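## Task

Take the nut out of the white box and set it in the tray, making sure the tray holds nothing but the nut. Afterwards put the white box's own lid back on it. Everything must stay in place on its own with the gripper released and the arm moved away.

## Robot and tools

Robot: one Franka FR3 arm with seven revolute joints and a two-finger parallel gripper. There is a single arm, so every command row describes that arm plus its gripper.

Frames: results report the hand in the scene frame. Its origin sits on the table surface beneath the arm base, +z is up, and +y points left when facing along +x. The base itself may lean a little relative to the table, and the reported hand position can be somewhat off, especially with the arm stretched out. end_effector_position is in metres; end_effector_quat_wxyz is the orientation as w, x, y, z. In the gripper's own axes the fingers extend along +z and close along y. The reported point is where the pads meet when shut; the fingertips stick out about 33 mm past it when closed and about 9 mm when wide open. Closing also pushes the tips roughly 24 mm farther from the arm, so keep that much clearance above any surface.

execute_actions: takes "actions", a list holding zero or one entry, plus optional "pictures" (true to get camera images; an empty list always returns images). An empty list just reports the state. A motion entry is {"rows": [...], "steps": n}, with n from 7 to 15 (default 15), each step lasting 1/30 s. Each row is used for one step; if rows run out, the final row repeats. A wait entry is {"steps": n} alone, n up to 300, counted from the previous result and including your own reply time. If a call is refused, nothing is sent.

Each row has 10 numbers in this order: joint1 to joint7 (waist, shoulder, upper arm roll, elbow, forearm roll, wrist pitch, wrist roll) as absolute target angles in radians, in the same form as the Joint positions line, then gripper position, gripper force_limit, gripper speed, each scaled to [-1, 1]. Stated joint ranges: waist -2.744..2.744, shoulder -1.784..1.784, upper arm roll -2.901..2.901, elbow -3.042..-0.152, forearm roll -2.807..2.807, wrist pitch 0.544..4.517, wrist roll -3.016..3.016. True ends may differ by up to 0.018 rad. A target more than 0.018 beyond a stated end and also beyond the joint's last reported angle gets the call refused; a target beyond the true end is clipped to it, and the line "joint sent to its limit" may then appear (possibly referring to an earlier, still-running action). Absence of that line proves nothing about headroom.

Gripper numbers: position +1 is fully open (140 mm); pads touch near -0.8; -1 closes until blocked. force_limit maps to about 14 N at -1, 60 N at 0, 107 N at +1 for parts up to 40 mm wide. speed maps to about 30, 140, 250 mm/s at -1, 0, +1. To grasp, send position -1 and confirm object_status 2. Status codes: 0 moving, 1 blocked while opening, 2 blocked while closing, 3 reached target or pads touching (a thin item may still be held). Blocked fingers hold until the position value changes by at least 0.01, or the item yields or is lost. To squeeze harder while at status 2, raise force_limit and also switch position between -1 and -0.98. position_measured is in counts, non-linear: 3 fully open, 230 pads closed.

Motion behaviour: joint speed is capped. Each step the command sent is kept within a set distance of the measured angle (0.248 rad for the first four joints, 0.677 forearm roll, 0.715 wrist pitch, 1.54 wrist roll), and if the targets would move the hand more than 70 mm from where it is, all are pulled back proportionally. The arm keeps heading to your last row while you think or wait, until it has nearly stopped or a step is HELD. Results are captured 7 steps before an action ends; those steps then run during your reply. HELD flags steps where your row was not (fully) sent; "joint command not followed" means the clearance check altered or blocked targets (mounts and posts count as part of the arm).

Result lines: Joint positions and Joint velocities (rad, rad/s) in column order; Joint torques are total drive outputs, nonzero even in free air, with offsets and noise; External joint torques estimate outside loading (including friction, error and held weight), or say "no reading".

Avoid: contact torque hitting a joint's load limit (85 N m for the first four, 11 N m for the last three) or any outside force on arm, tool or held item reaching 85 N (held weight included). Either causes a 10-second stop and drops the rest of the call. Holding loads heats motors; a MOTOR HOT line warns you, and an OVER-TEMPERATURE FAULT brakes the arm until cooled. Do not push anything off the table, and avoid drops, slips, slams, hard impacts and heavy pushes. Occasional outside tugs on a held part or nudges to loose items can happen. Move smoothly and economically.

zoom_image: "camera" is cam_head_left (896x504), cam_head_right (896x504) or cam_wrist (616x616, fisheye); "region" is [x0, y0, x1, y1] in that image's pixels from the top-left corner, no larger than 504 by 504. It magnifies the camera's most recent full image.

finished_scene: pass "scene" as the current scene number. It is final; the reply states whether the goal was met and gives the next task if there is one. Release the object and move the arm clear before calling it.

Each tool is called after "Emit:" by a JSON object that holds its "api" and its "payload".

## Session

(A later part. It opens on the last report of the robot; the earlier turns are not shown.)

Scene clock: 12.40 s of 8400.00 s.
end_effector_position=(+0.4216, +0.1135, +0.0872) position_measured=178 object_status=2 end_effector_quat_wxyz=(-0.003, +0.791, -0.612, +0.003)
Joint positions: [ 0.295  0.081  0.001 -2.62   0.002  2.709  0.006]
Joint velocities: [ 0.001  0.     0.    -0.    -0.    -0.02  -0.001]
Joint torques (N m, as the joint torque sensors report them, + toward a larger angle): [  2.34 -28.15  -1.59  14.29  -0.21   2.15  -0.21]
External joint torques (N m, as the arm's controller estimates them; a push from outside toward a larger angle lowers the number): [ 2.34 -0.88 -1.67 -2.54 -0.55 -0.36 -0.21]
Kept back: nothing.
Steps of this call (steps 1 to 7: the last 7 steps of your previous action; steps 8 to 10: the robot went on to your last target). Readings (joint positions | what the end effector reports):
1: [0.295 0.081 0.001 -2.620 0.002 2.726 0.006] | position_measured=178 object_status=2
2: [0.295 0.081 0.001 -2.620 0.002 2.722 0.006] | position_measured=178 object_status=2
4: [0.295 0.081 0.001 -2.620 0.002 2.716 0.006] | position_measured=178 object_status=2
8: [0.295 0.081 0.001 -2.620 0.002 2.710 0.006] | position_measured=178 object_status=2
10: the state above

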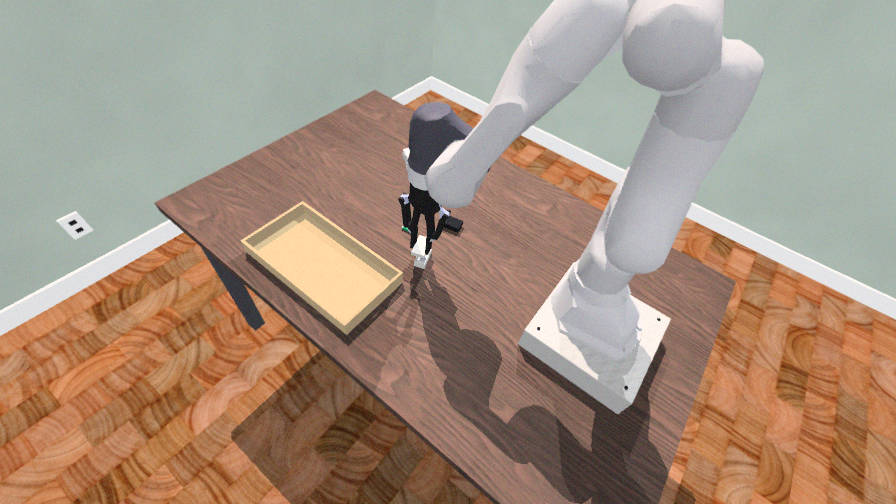

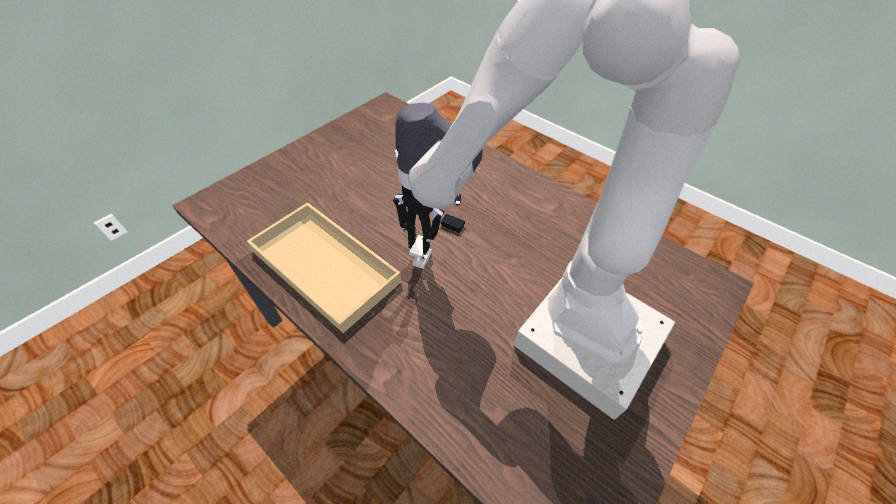

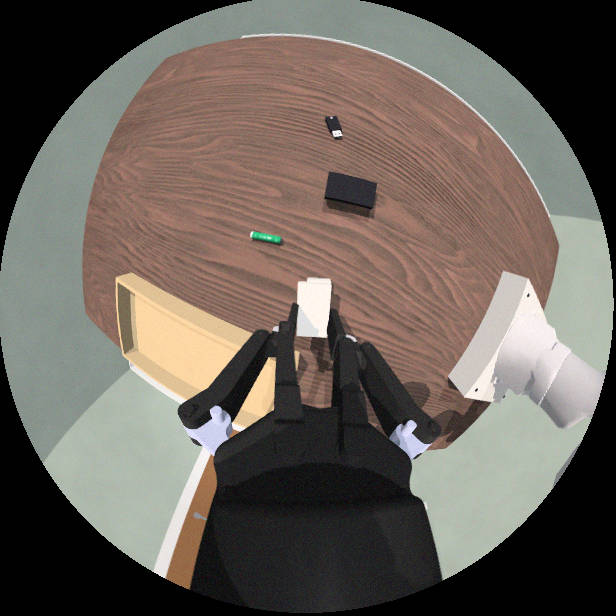

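Emit:
{"api": "execute_actions", "payload": {"actions": [{"rows":[[0.297,-0.085,0,-2.879,0,2.794,0.003,-1,-0.5,-0.5]],"steps":15}]}}

Emit:
{"api": "execute_actions", "payload": {"actions": [{"steps":15}], "pictures": true}}

Emit:
{"api": "zoom_image", "payload": {"camera": "cam_wrist", "region": [180, 230, 340, 390]}}

Emit:
{"api": "zoom_image", "payload": {"camera": "cam_head_left", "region": [390, 210, 490, 310]}}

Scene clock: 13.60 s of 8400.00 s.
end_effector_position=(+0.3355, +0.0901, +0.0769) position_measured=178 object_status=2 end_effector_quat_wxyz=(+0.010, +0.791, -0.612, -0.006)
Joint positions: [ 0.295 -0.076  0.    -2.87   0.002  2.77   0.006]
Joint velocities: [-0.001 -0.09   0.001 -0.122 -0.     0.115 -0.001]
Joint torques (N m, as the joint torque sensors report them, + toward a larger angle): [  1.82 -20.57  -0.07  15.25  -0.15   3.38  -0.23]
External joint torques (N m, as the arm's controller estimates them; a push from outside toward a larger angle lowers the number): [ 1.95 -0.18  0.12 -1.77 -0.48  0.67 -0.23]
Steps of this call (steps 1 to 28: the robot went on to your last target; steps 29 to 36: the first 8 steps of this action). Readings (joint positions | what the end effector reports):
29: [0.295 0.052 0.000 -2.662 0.003 2.723 0.006] | position_measured=178 object_status=2
30: [0.295 0.005 0.000 -2.729 0.003 2.735 0.006] | position_measured=178 object_status=2
32: [0.295 -0.048 0.000 -2.817 0.002 2.751 0.006] | position_measured=178 object_status=2
36: the state above

Scene clock: 14.10 s of 8400.00 s.
end_effector_position=(+0.3394, +0.0912, +0.0790) position_measured=178 object_status=2 end_effector_quat_wxyz=(+0.002, +0.791, -0.612, +0.000)
Joint positions: [ 0.295 -0.083  0.    -2.877  0.002  2.79   0.006]
Joint velocities: [-0.002 -0.001 -0.001  0.001 -0.001  0.007 -0.001]
Joint torques (N m, as the joint torque sensors report them, + toward a larger angle): [  2.23 -21.4   -1.53  12.55  -0.17   2.95  -0.2 ]
External joint torques (N m, as the arm's controller estimates them; a push from outside toward a larger angle lowers the number): [ 2.37 -1.28 -1.31 -2.73 -0.45  0.46 -0.2 ]
Kept back: nothing.
Steps of this call (steps 1 to 7: the last 7 steps of your previous action; steps 8 to 15: the robot went on to your last target). Readings (joint positions | what the end effector reports):
1: [0.295 -0.078 0.000 -2.873 0.002 2.774 0.006] | position_measured=178 object_status=2
2: [0.295 -0.080 0.000 -2.874 0.002 2.777 0.006] | position_measured=178 object_status=2
4: [0.295 -0.082 0.000 -2.876 0.002 2.782 0.006] | position_measured=178 object_status=2
8: [0.295 -0.083 0.000 -2.877 0.002 2.787 0.006] | position_measured=178 object_status=2
15: the state above

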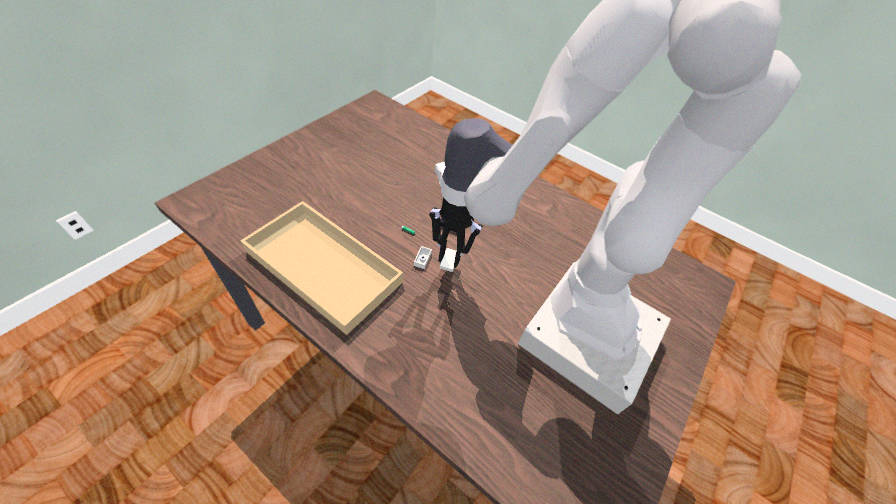

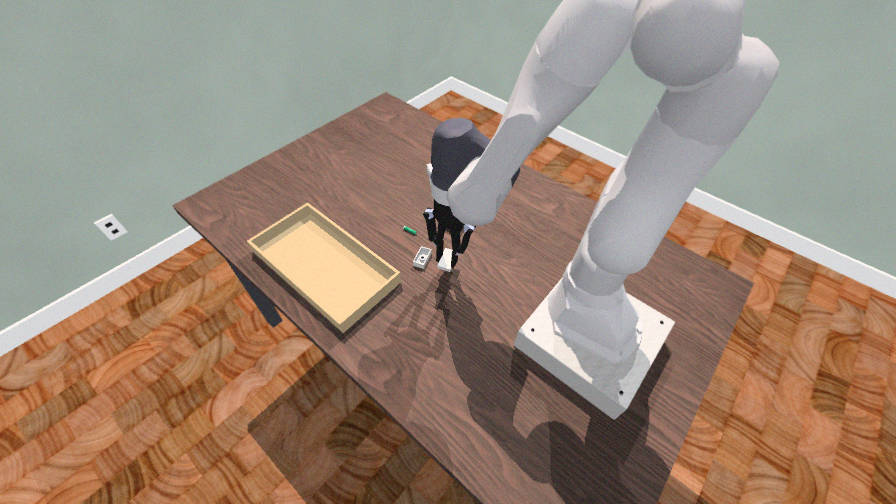

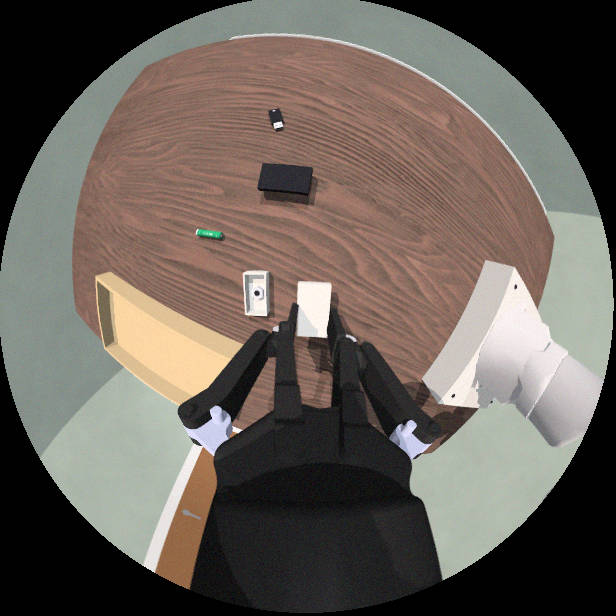

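Region (180, 230, 340, 390) of cam_wrist's 616x616 image, scaled by 3.150, with more detail than that image has.

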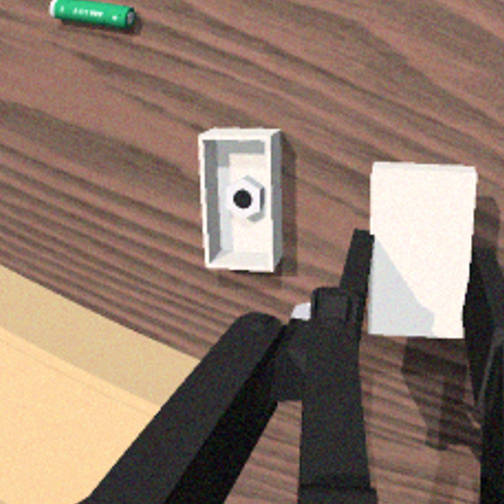

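Region (390, 210, 490, 310) of cam_head_left's 896x504 image, scaled by 5.040, with more detail than that image has.

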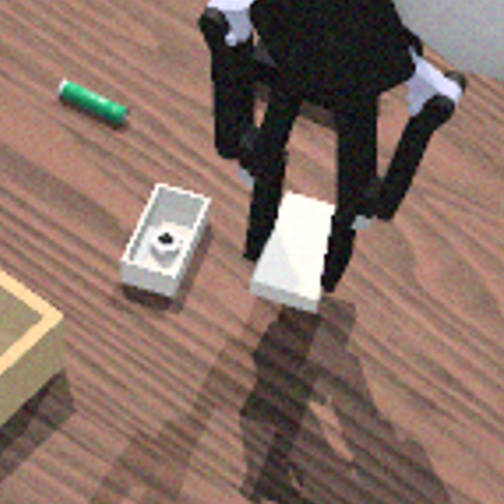

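Emit:
{"api": "execute_actions", "payload": {"actions": [{"rows":[[0.297,0.02,0,-2.87,0,2.89,0.003,-1,-0.5,-0.5],[0.297,0.04,0,-2.868,0,2.905,0.003,-1,-0.5,-0.5],[0.297,0.06,0,-2.866,0,2.925,0.003,-1,-0.5,-0.5],[0.297,0.08,0,-2.864,0,2.943,0.003,-1,-0.5,-0.5],[0.297,0.093,0,-2.862,0,2.955,0.003,-1,-0.5,-0.5]],"steps":15}]}}

Emit:
{"api": "execute_actions", "payload": {"actions": [{"steps":12}], "pictures": true}}

Emit:
{"api": "zoom_image", "payload": {"camera": "cam_head_left", "region": [390, 210, 490, 310]}}

Scene clock: 15.00 s of 8400.00 s.
end_effector_position=(+0.3303, +0.0888, +0.0378) position_measured=178 object_status=2 end_effector_quat_wxyz=(+0.013, +0.791, -0.611, -0.008)
Joint positions: [ 0.295  0.072  0.    -2.865  0.002  2.907  0.006]
Joint velocities: [-0.002  0.078 -0.001  0.067  0.001  0.282 -0.001]
Joint torques (N m, as the joint torque sensors report them, + toward a larger angle): [  1.23 -14.    -0.62   9.62  -0.25   2.82  -0.14]
External joint torques (N m, as the arm's controller estimates them; a push from outside toward a larger angle lowers the number): [ 1.62 10.73 -0.27 -2.46 -0.5   1.37 -0.14]
Steps of this call (steps 1 to 15: the robot went on to your last target; steps 16 to 19: nothing new was sent; steps 20 to 27: the first 8 steps of this action). Readings (joint positions | what the end effector reports):
20: [0.295 -0.068 0.000 -2.873 0.002 2.807 0.006] | position_measured=178 object_status=2
21: [0.295 -0.037 0.000 -2.868 0.002 2.825 0.006] | position_measured=178 object_status=2
23: [0.295 0.022 0.000 -2.867 0.002 2.859 0.006] | position_measured=178 object_status=2
27: the state above

Scene clock: 15.40 s of 8400.00 s.
end_effector_position=(+0.3412, +0.0917, +0.0382) position_measured=178 object_status=2 end_effector_quat_wxyz=(-0.000, +0.791, -0.611, +0.002)
Joint positions: [ 0.295  0.083  0.    -2.862  0.002  2.947  0.006]
Joint velocities: [ 0.     0.005 -0.001 -0.001 -0.     0.026 -0.001]
Joint torques (N m, as the joint torque sensors report them, + toward a larger angle): [  0.9  -16.93  -0.76  10.96  -0.19   3.1   -0.24]
External joint torques (N m, as the arm's controller estimates them; a push from outside toward a larger angle lowers the number): [ 0.97  6.08 -0.77 -1.39 -0.35  0.62 -0.24]
Kept back: nothing.
Steps of this call (steps 1 to 7: the last 7 steps of your previous action; steps 8 to 12: the robot went on to your last target). Readings (joint positions | what the end effector reports):
1: [0.295 0.075 0.000 -2.863 0.002 2.915 0.006] | position_measured=178 object_status=2
2: [0.295 0.077 0.000 -2.862 0.002 2.921 0.006] | position_measured=178 object_status=2
4: [0.295 0.080 0.000 -2.862 0.002 2.931 0.006] | position_measured=178 object_status=2
8: [0.295 0.082 0.000 -2.862 0.002 2.942 0.006] | position_measured=178 object_status=2
12: the state above

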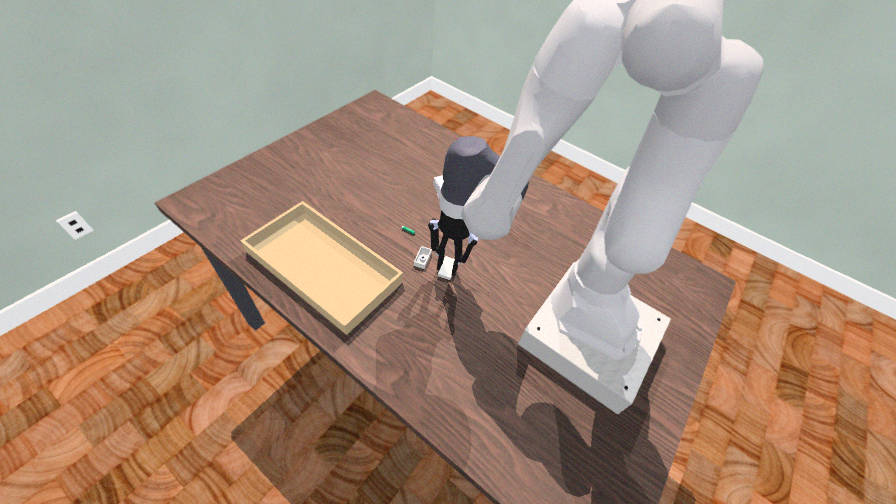

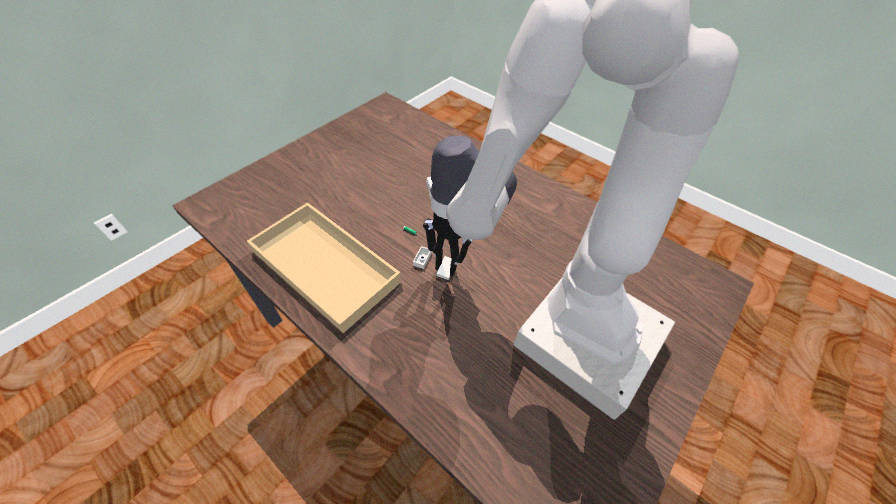

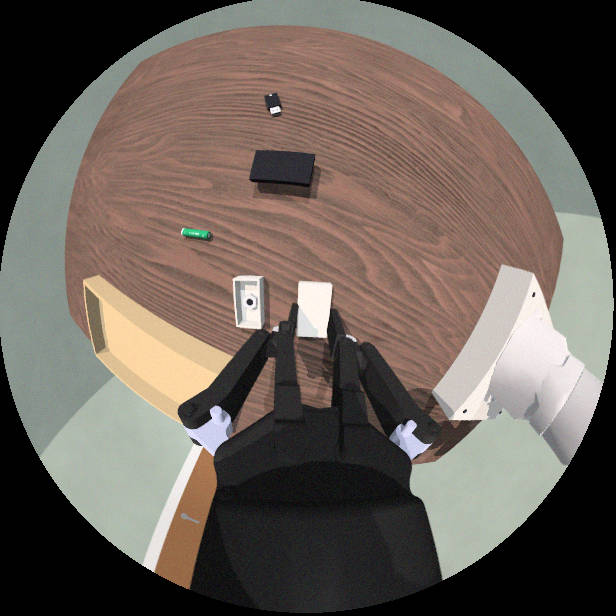

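Region (390, 210, 490, 310) of cam_head_left's 896x504 image, scaled by 5.040, with more detail than that image has.

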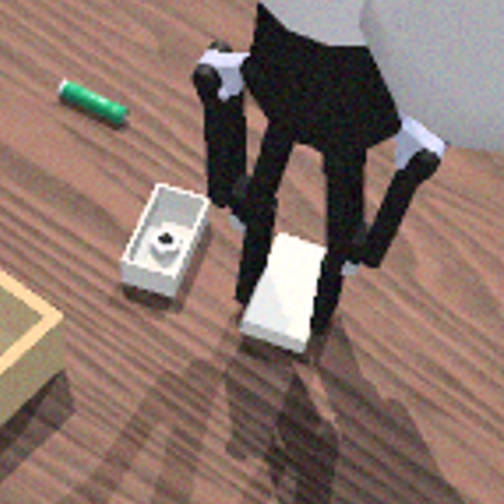

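Emit:
{"api": "execute_actions", "payload": {"actions": [{"rows":[[0.297,0.086,0,-2.862,0,2.95,0.003,0,-0.5,0],[0.297,0.086,0,-2.862,0,2.95,0.003,0,-0.5,0],[0.297,0.086,0,-2.862,0,2.95,0.003,0,-0.5,0],[0.297,0.086,0,-2.862,0,2.95,0.003,0,-0.5,0],[0.297,0.086,0,-2.862,0,2.95,0.003,0,-0.5,0],[0.297,0.086,0,-2.862,0,2.95,0.003,0,-0.5,0],[0.297,-0.085,0,-2.879,0,2.794,0.003,0,-0.5,0]],"steps":15}]}}

Emit:
{"api": "execute_actions", "payload": {"actions": [{"rows":[[0.29,0.065,0,-2.622,0,2.689,1.567,-0.48,-0.5,0]],"steps":15}]}}

Emit:
{"api": "execute_actions", "payload": {"actions": [{"steps":30}], "pictures": true}}

Emit:
{"api": "zoom_image", "payload": {"camera": "cam_wrist", "region": [240, 240, 400, 400]}}

Scene clock: 16.50 s of 8400.00 s.
end_effector_position=(+0.3412, +0.0917, +0.0545) position_measured=129 object_status=0 end_effector_quat_wxyz=(-0.003, +0.791, -0.611, +0.004)
Joint positions: [ 0.295  0.014  0.    -2.877  0.002  2.9    0.006]
Joint velocities: [ 0.    -1.296  0.    -0.086  0.    -0.653  0.   ]
Joint torques (N m, as the joint torque sensors report them, + toward a larger angle): [  1.36 -18.28  -0.16  15.09  -0.21   2.73  -0.22]
External joint torques (N m, as the arm's controller estimates them; a push from outside toward a larger angle lowers the number): [ 1.64 -1.59  0.11 -2.91 -0.58 -0.5  -0.21]
Steps of this call (steps 1 to 25: the robot went on to your last target; steps 26 to 33: the first 8 steps of this action). Readings (joint positions | what the end effector reports):
26: [0.295 0.084 0.000 -2.862 0.002 2.951 0.006] | position_measured=178 object_status=0
27: [0.295 0.083 0.000 -2.862 0.002 2.951 0.006] | position_measured=178 object_status=0
29: [0.295 0.084 0.000 -2.862 0.002 2.951 0.006] | position_measured=157 object_status=0
33: the state above

Scene clock: 17.00 s of 8400.00 s.
end_effector_position=(+0.4269, +0.1137, +0.0956) position_measured=180 object_status=0 end_effector_quat_wxyz=(+0.017, -0.449, +0.893, -0.005)
Joint positions: [ 0.292  0.057  0.    -2.631  0.001  2.722  0.899]
Joint velocities: [ 0.001  0.08   0.     0.108 -0.001 -0.173  2.2  ]
Joint torques (N m, as the joint torque sensors report them, + toward a larger angle): [ -0.79 -24.83  -1.56  15.07   0.26   1.93   0.53]
External joint torques (N m, as the arm's controller estimates them; a push from outside toward a larger angle lowers the number): [-0.83  1.66 -1.66 -0.51 -0.04 -0.38  0.55]
Steps of this call (steps 1 to 7: the last 7 steps of your previous action; steps 8 to 15: the first 8 steps of this action). Readings (joint positions | what the end effector reports):
8: [0.295 -0.053 0.001 -2.835 0.001 2.797 0.133] | position_measured=129 object_status=0
9: [0.295 -0.008 0.001 -2.765 0.001 2.778 0.281] | position_measured=134 object_status=0
11: [0.293 0.035 0.001 -2.679 0.001 2.753 0.534] | position_measured=149 object_status=0
15: the state above

Scene clock: 18.00 s of 8400.00 s.
end_effector_position=(+0.4196, +0.1117, +0.0920) position_measured=190 object_status=3 end_effector_quat_wxyz=(+0.003, -0.145, +0.989, -0.001)
Joint positions: [ 0.292  0.063  0.    -2.624  0.001  2.692  1.539]
Joint velocities: [-0.001  0.002 -0.001  0.    -0.002  0.     0.082]
Joint torques (N m, as the joint torque sensors report them, + toward a larger angle): [ -0.78 -26.3   -0.61  16.71   0.27   2.17   0.09]
External joint torques (N m, as the arm's controller estimates them; a push from outside toward a larger angle lowers the number): [-0.61  0.56 -0.51 -0.27 -0.1  -0.25  0.09]
Kept back: nothing.
Steps of this call (steps 1 to 7: the last 7 steps of your previous action; steps 8 to 30: the robot went on to your last target). Readings (joint positions | what the end effector reports):
1: [0.292 0.059 0.000 -2.628 0.001 2.716 0.968] | position_measured=187 object_status=0
2: [0.292 0.060 0.000 -2.627 0.001 2.712 1.030] | position_measured=190 object_status=0
4: [0.292 0.062 0.000 -2.625 0.001 2.705 1.135] | position_measured=190 object_status=0
8: [0.292 0.063 0.000 -2.624 0.001 2.698 1.287] | position_measured=190 object_status=3
30: the state above

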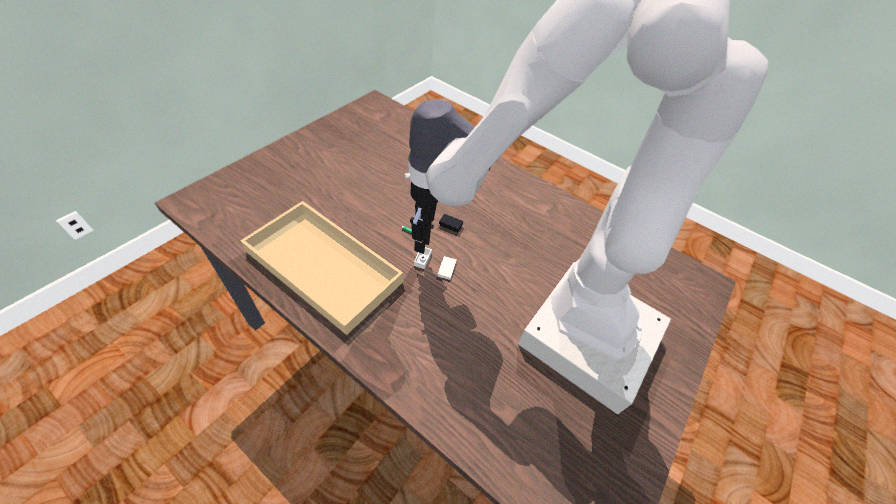

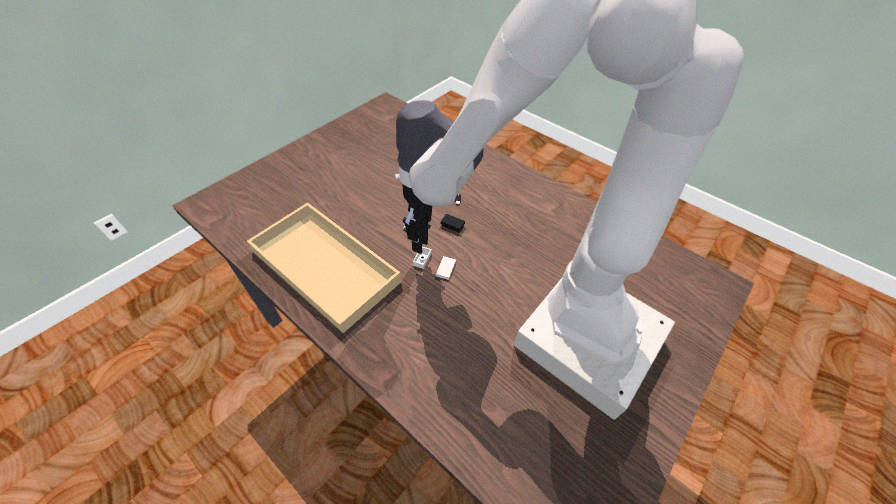

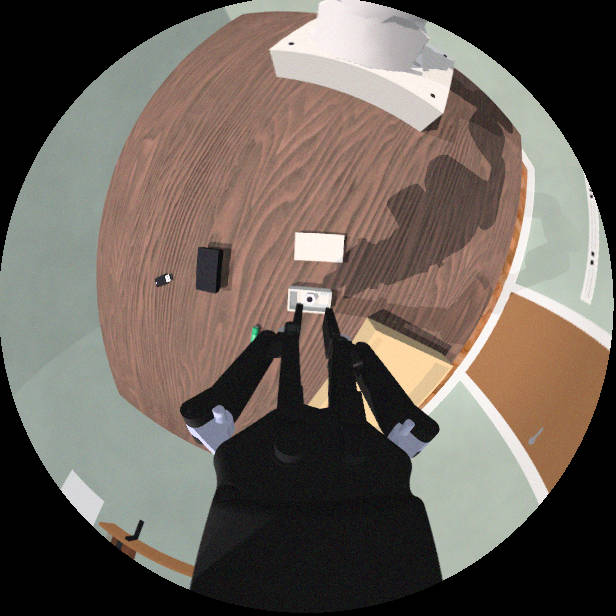

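Region (240, 240, 400, 400) of cam_wrist's 616x616 image, scaled by 3.150, with more detail than that image has.

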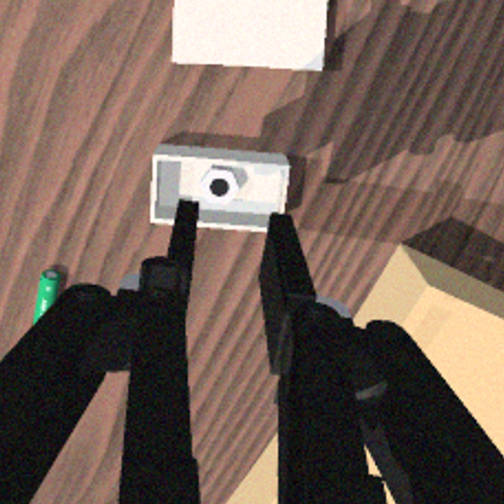

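Emit:
{"api": "execute_actions", "payload": {"actions": [{"rows":[[0.281,0.155,0,-2.622,0,2.78,1.575,-0.48,-0.5,0]],"steps":15}]}}

Emit:
{"api": "execute_actions", "payload": {"actions": [{"steps":15}], "pictures": true}}

Emit:
{"api": "zoom_image", "payload": {"camera": "cam_wrist", "region": [260, 260, 360, 360]}}

Emit:
{"api": "zoom_image", "payload": {"camera": "cam_head_left", "region": [385, 215, 465, 295]}}

Scene clock: 18.80 s of 8400.00 s.
end_effector_position=(+0.4125, +0.1060, +0.0591) position_measured=190 object_status=3 end_effector_quat_wxyz=(-0.009, -0.127, +0.992, -0.002)
Joint positions: [ 0.284  0.154  0.001 -2.623  0.001  2.758  1.567]
Joint velocities: [-0.001  0.019  0.    -0.     0.001  0.114  0.018]
Joint torques (N m, as the joint torque sensors report them, + toward a larger angle): [ -1.1  -28.02  -1.03  15.86   0.18   2.85   0.07]
External joint torques (N m, as the arm's controller estimates them; a push from outside toward a larger angle lowers the number): [-1.12  1.34 -1.23 -0.25 -0.1   0.41  0.07]
Steps of this call (steps 1 to 16: the robot went on to your last target; steps 17 to 24: the first 8 steps of this action). Readings (joint positions | what the end effector reports):
17: [0.291 0.075 0.001 -2.621 0.001 2.705 1.561] | position_measured=190 object_status=3
18: [0.289 0.099 0.001 -2.618 0.001 2.720 1.562] | position_measured=190 object_status=3
20: [0.286 0.134 0.001 -2.621 0.001 2.738 1.564] | position_measured=190 object_status=3
24: the state above

Scene clock: 19.30 s of 8400.00 s.
end_effector_position=(+0.4182, +0.1074, +0.0606) position_measured=190 object_status=3 end_effector_quat_wxyz=(+0.000, -0.125, +0.992, -0.001)
Joint positions: [ 0.284  0.154  0.001 -2.623  0.001  2.777  1.571]
Joint velocities: [ 0.001  0.001 -0.    -0.001  0.     0.005  0.003]
Joint torques (N m, as the joint torque sensors report them, + toward a larger angle): [ -0.5  -27.53  -0.51  15.66   0.21   2.88   0.07]
External joint torques (N m, as the arm's controller estimates them; a push from outside toward a larger angle lowers the number): [-0.47  0.71 -0.63  0.31 -0.08  0.49  0.07]
Kept back: nothing.
Steps of this call (steps 1 to 7: the last 7 steps of your previous action; steps 8 to 15: the robot went on to your last target). Readings (joint positions | what the end effector reports):
1: [0.284 0.154 0.001 -2.623 0.001 2.761 1.567] | position_measured=190 object_status=3
2: [0.284 0.154 0.001 -2.623 0.001 2.764 1.568] | position_measured=190 object_status=3
4: [0.284 0.154 0.001 -2.623 0.001 2.769 1.568] | position_measured=190 object_status=3
8: [0.284 0.154 0.001 -2.623 0.001 2.774 1.570] | position_measured=190 object_status=3
15: the state above

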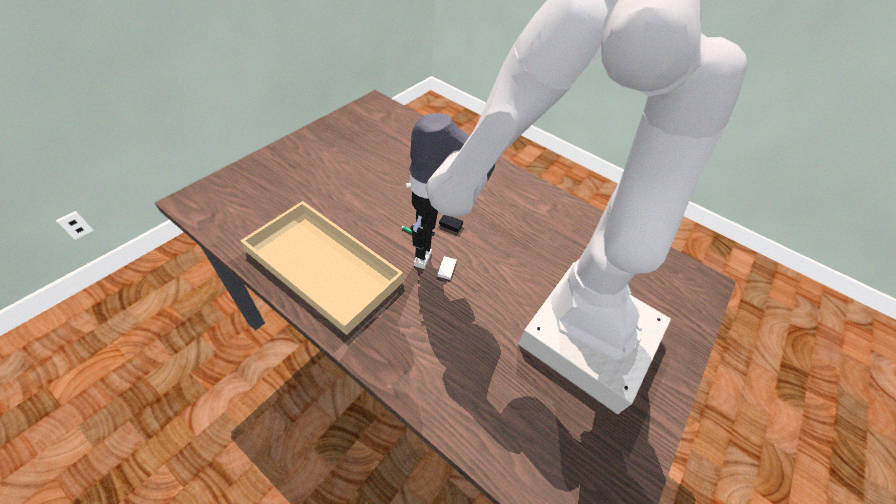

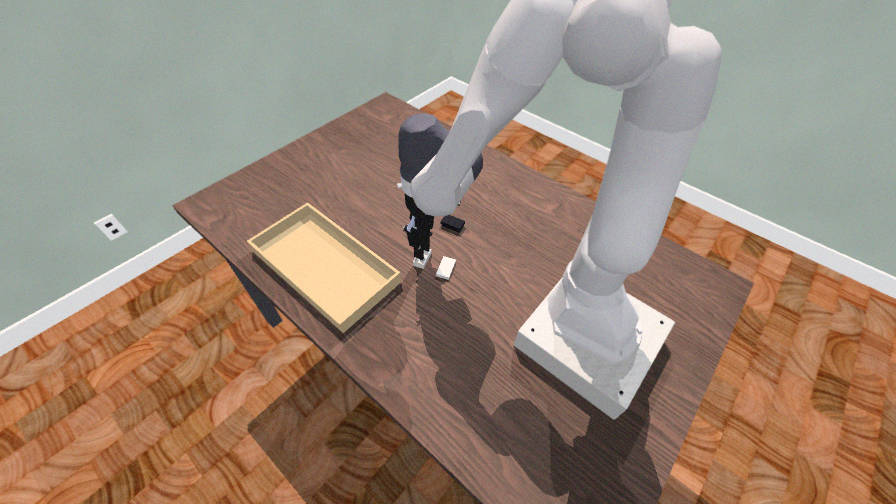

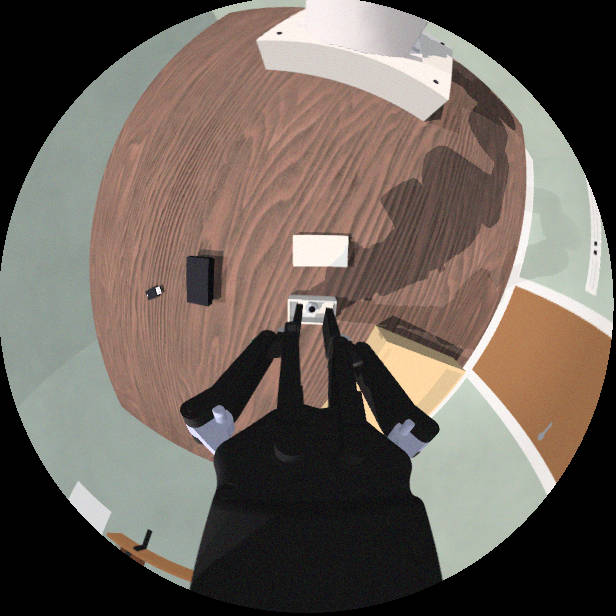

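Region (260, 260, 360, 360) of cam_wrist's 616x616 image, scaled by 5.040, with more detail than that image has.

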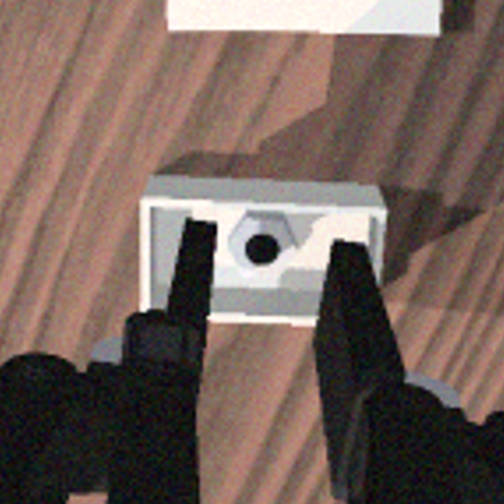

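Region (385, 215, 465, 295) of cam_head_left's 896x504 image, scaled by 6.300, with more detail than that image has.

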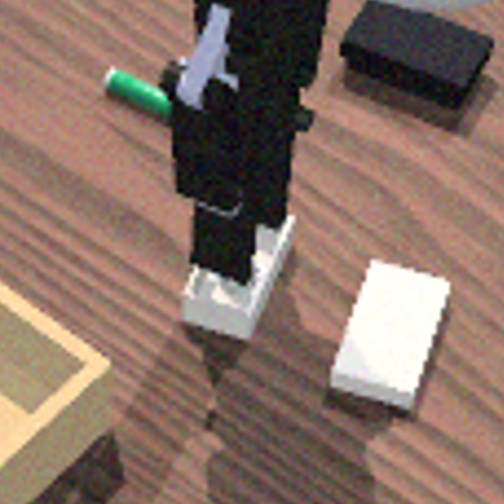

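Emit:
{"api": "execute_actions", "payload": {"actions": [{"rows":[[0.274,0.165,0,-2.622,0,2.79,1.568,-0.48,-0.5,0],[0.274,0.175,0,-2.622,0,2.80,1.568,-0.48,-0.5,0],[0.274,0.185,0,-2.622,0,2.81,1.568,-0.48,-0.5,0],[0.274,0.193,0,-2.622,0,2.816,1.568,-0.48,-0.5,0]],"steps":15}]}}

Emit:
{"api": "execute_actions", "payload": {"actions": [{"steps":12}], "pictures": true}}

Emit:
{"api": "zoom_image", "payload": {"camera": "cam_wrist", "region": [260, 260, 360, 360]}}

Emit:
{"api": "zoom_image", "payload": {"camera": "cam_head_left", "region": [385, 215, 465, 295]}}

Scene clock: 20.17 s of 8400.00 s.
end_effector_position=(+0.4174, +0.1042, +0.0499) position_measured=190 object_status=3 end_effector_quat_wxyz=(-0.001, -0.121, +0.993, -0.002)
Joint positions: [ 0.277  0.185  0.001 -2.622  0.001  2.803  1.571]
Joint velocities: [-0.001  0.03  -0.001 -0.     0.     0.069 -0.001]
Joint torques (N m, as the joint torque sensors report them, + toward a larger angle): [ -0.65 -25.36  -0.79  13.6    0.22   2.73  -0.12]
External joint torques (N m, as the arm's controller estimates them; a push from outside toward a larger angle lowers the number): [-0.47  1.94 -0.78 -0.01 -0.06  0.57 -0.12]
Steps of this call (steps 1 to 15: the robot went on to your last target; steps 16 to 18: nothing new was sent; steps 19 to 26: the first 8 steps of this action). Readings (joint positions | what the end effector reports):
19: [0.283 0.155 0.001 -2.623 0.001 2.779 1.572] | position_measured=190 object_status=3
20: [0.281 0.159 0.001 -2.623 0.001 2.782 1.572] | position_measured=190 object_status=3
22: [0.278 0.172 0.001 -2.622 0.001 2.792 1.571] | position_measured=190 object_status=3
26: the state above

Scene clock: 20.57 s of 8400.00 s.
end_effector_position=(+0.4194, +0.1046, +0.0499) position_measured=190 object_status=3 end_effector_quat_wxyz=(+0.002, -0.121, +0.993, -0.001)
Joint positions: [ 0.277  0.187  0.001 -2.622  0.001  2.812  1.571]
Joint velocities: [-0.001  0.     0.    -0.001  0.     0.005  0.001]
Joint torques (N m, as the joint torque sensors report them, + toward a larger angle): [ -0.53 -25.06  -0.53  13.6    0.19   2.99  -0.31]
External joint torques (N m, as the arm's controller estimates them; a push from outside toward a larger angle lowers the number): [-0.45  3.91 -0.63 -1.32 -0.08  0.56 -0.31]
Kept back: nothing.
Steps of this call (steps 1 to 7: the last 7 steps of your previous action; steps 8 to 12: the robot went on to your last target). Readings (joint positions | what the end effector reports):
1: [0.277 0.186 0.001 -2.622 0.001 2.805 1.571] | position_measured=190 object_status=3
2: [0.277 0.186 0.001 -2.622 0.001 2.806 1.571] | position_measured=190 object_status=3
4: [0.277 0.186 0.001 -2.622 0.001 2.808 1.571] | position_measured=190 object_status=3
8: [0.277 0.187 0.001 -2.622 0.001 2.811 1.571] | position_measured=190 object_status=3
12: the state above

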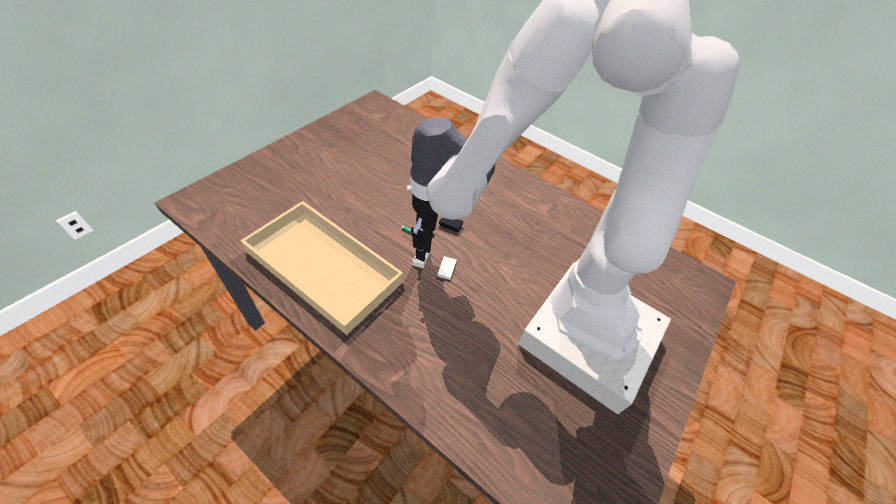

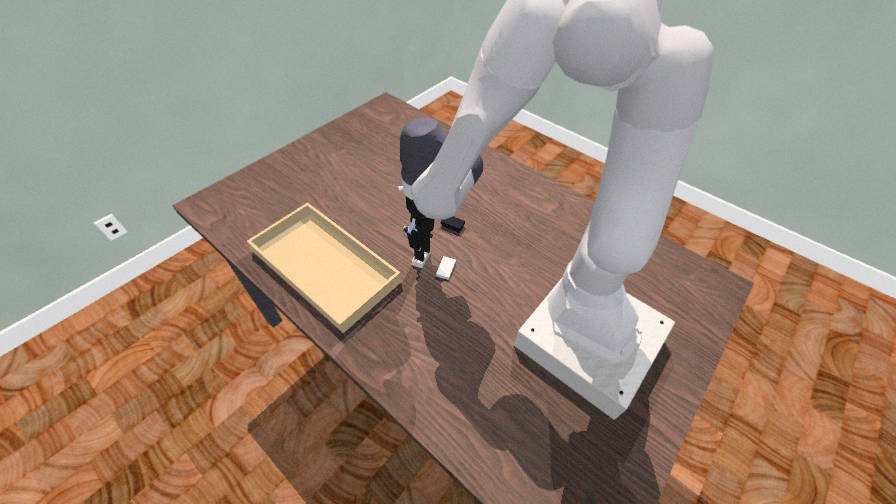

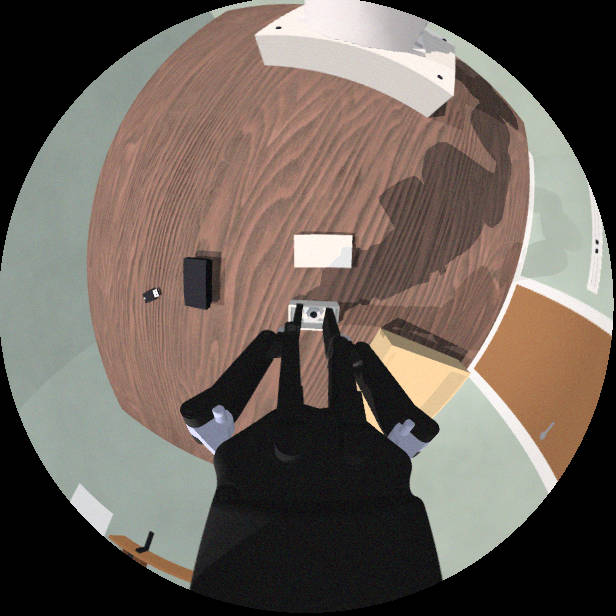

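Region (260, 260, 360, 360) of cam_wrist's 616x616 image, scaled by 5.040, with more detail than that image has.

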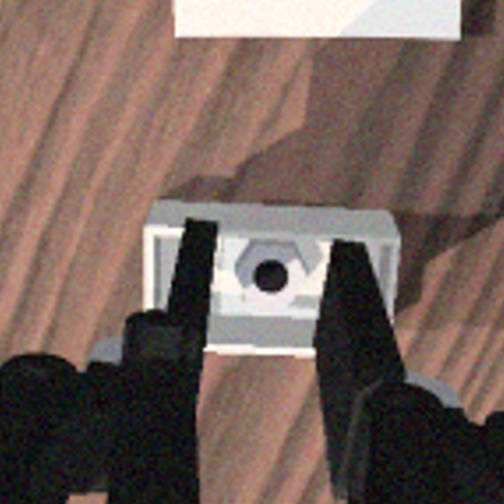

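Region (385, 215, 465, 295) of cam_head_left's 896x504 image, scaled by 6.300, with more detail than that image has.

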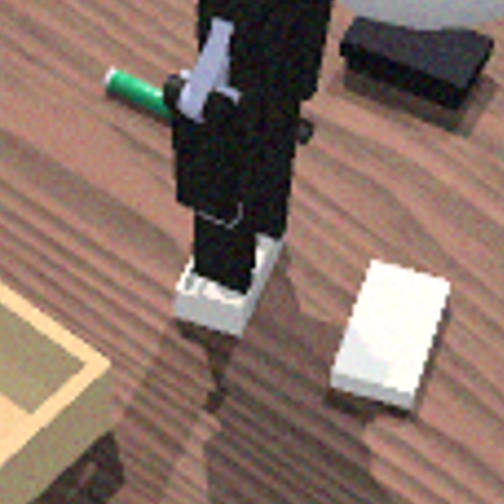

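Emit:
{"api": "execute_actions", "payload": {"actions": [{"rows":[[0.274,0.165,0,-2.622,0,2.79,1.568,-0.48,-0.5,0],[0.274,0.165,0,-2.622,0,2.79,1.568,-0.48,-0.5,0],[0.274,0.165,0,-2.622,0,2.79,1.568,-0.48,-0.5,0],[0.274,0.165,0,-2.622,0,2.79,1.568,-0.48,-0.5,0],[0.274,0.174,0,-2.609,0,2.783,1.568,-0.48,-0.5,0]],"steps":15}]}}

Emit:
{"api": "execute_actions", "payload": {"actions": [{"steps":10}], "pictures": true}}

Emit:
{"api": "zoom_image", "payload": {"camera": "cam_wrist", "region": [260, 260, 360, 360]}}

Emit:
{"api": "zoom_image", "payload": {"camera": "cam_head_left", "region": [385, 215, 465, 295]}}

Scene clock: 21.53 s of 8400.00 s.
end_effector_position=(+0.4246, +0.1059, +0.0576) position_measured=190 object_status=3 end_effector_quat_wxyz=(+0.005, -0.121, +0.993, -0.001)
Joint positions: [ 0.277  0.171  0.001 -2.613  0.001  2.793  1.571]
Joint velocities: [-0.001  0.007 -0.     0.034  0.001 -0.044  0.001]
Joint torques (N m, as the joint torque sensors report them, + toward a larger angle): [ -0.88 -27.03  -0.29  15.81   0.29   1.97  -0.16]
External joint torques (N m, as the arm's controller estimates them; a push from outside toward a larger angle lowers the number): [-0.77  1.5  -0.35  1.02  0.   -0.38 -0.16]
Steps of this call (steps 1 to 15: the robot went on to your last target; steps 16 to 21: nothing new was sent; steps 22 to 29: the first 8 steps of this action). Readings (joint positions | what the end effector reports):
22: [0.277 0.184 0.001 -2.622 0.001 2.809 1.571] | position_measured=190 object_status=3
23: [0.277 0.179 0.001 -2.622 0.001 2.806 1.571] | position_measured=190 object_status=3
25: [0.277 0.171 0.001 -2.622 0.001 2.802 1.571] | position_measured=190 object_status=3
29: the state above

Scene clock: 21.87 s of 8400.00 s.
end_effector_position=(+0.4234, +0.1056, +0.0571) position_measured=190 object_status=3 end_effector_quat_wxyz=(+0.002, -0.121, +0.993, -0.001)
Joint positions: [ 0.277  0.172  0.001 -2.611  0.001  2.787  1.571]
Joint velocities: [-0.001  0.    -0.001 -0.001  0.001 -0.007  0.001]
Joint torques (N m, as the joint torque sensors report them, + toward a larger angle): [ -1.2  -28.26  -0.99  15.68   0.32   2.04  -0.29]
External joint torques (N m, as the arm's controller estimates them; a push from outside toward a larger angle lowers the number): [-1.1   0.62 -1.06  0.37  0.02 -0.38 -0.29]
Kept back: nothing.
Steps of this call (steps 1 to 7: the last 7 steps of your previous action; steps 8 to 10: the robot went on to your last target). Readings (joint positions | what the end effector reports):
1: [0.277 0.172 0.001 -2.612 0.001 2.792 1.571] | position_measured=190 object_status=3
2: [0.277 0.172 0.001 -2.612 0.001 2.791 1.571] | position_measured=190 object_status=3
4: [0.277 0.172 0.001 -2.611 0.001 2.789 1.571] | position_measured=190 object_status=3
8: [0.277 0.172 0.001 -2.611 0.001 2.787 1.571] | position_measured=190 object_status=3
10: the state above

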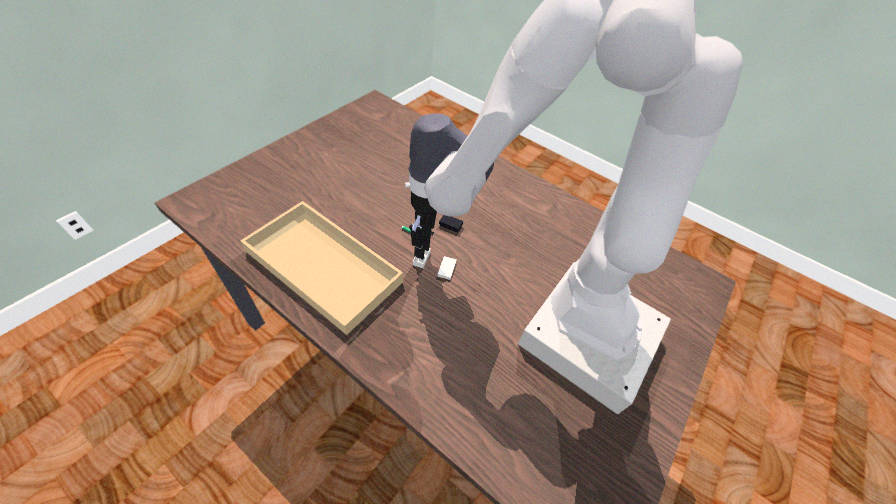

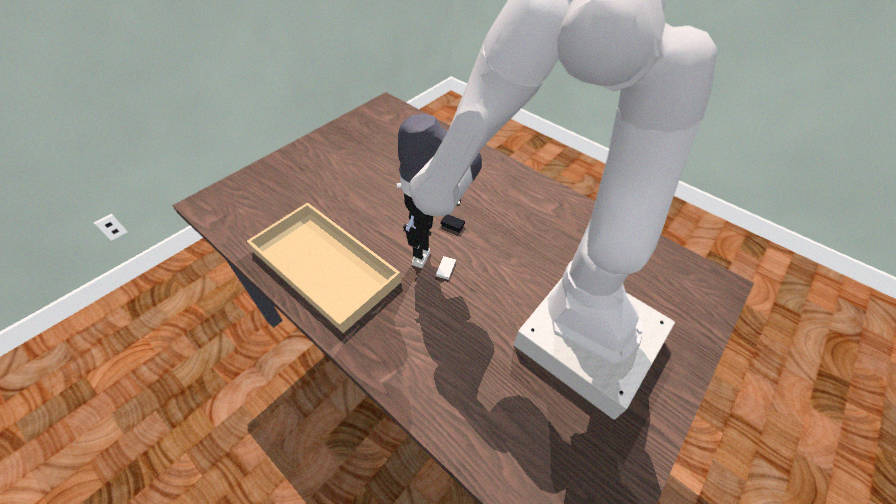

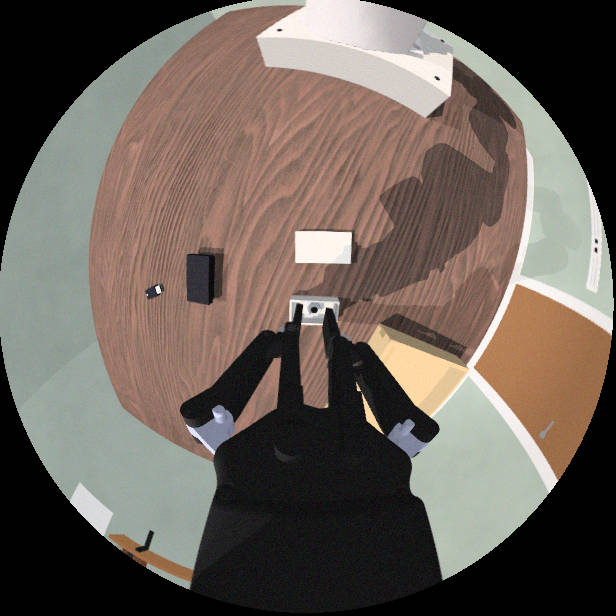

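Region (260, 260, 360, 360) of cam_wrist's 616x616 image, scaled by 5.040, with more detail than that image has.

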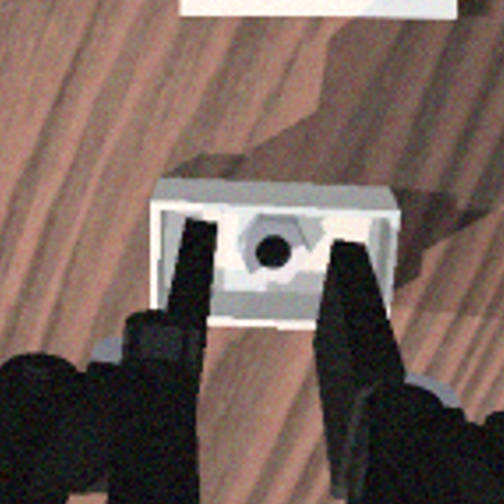

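Region (385, 215, 465, 295) of cam_head_left's 896x504 image, scaled by 6.300, with more detail than that image has.

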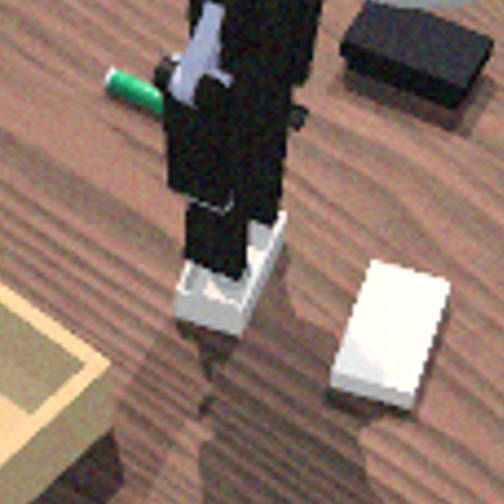

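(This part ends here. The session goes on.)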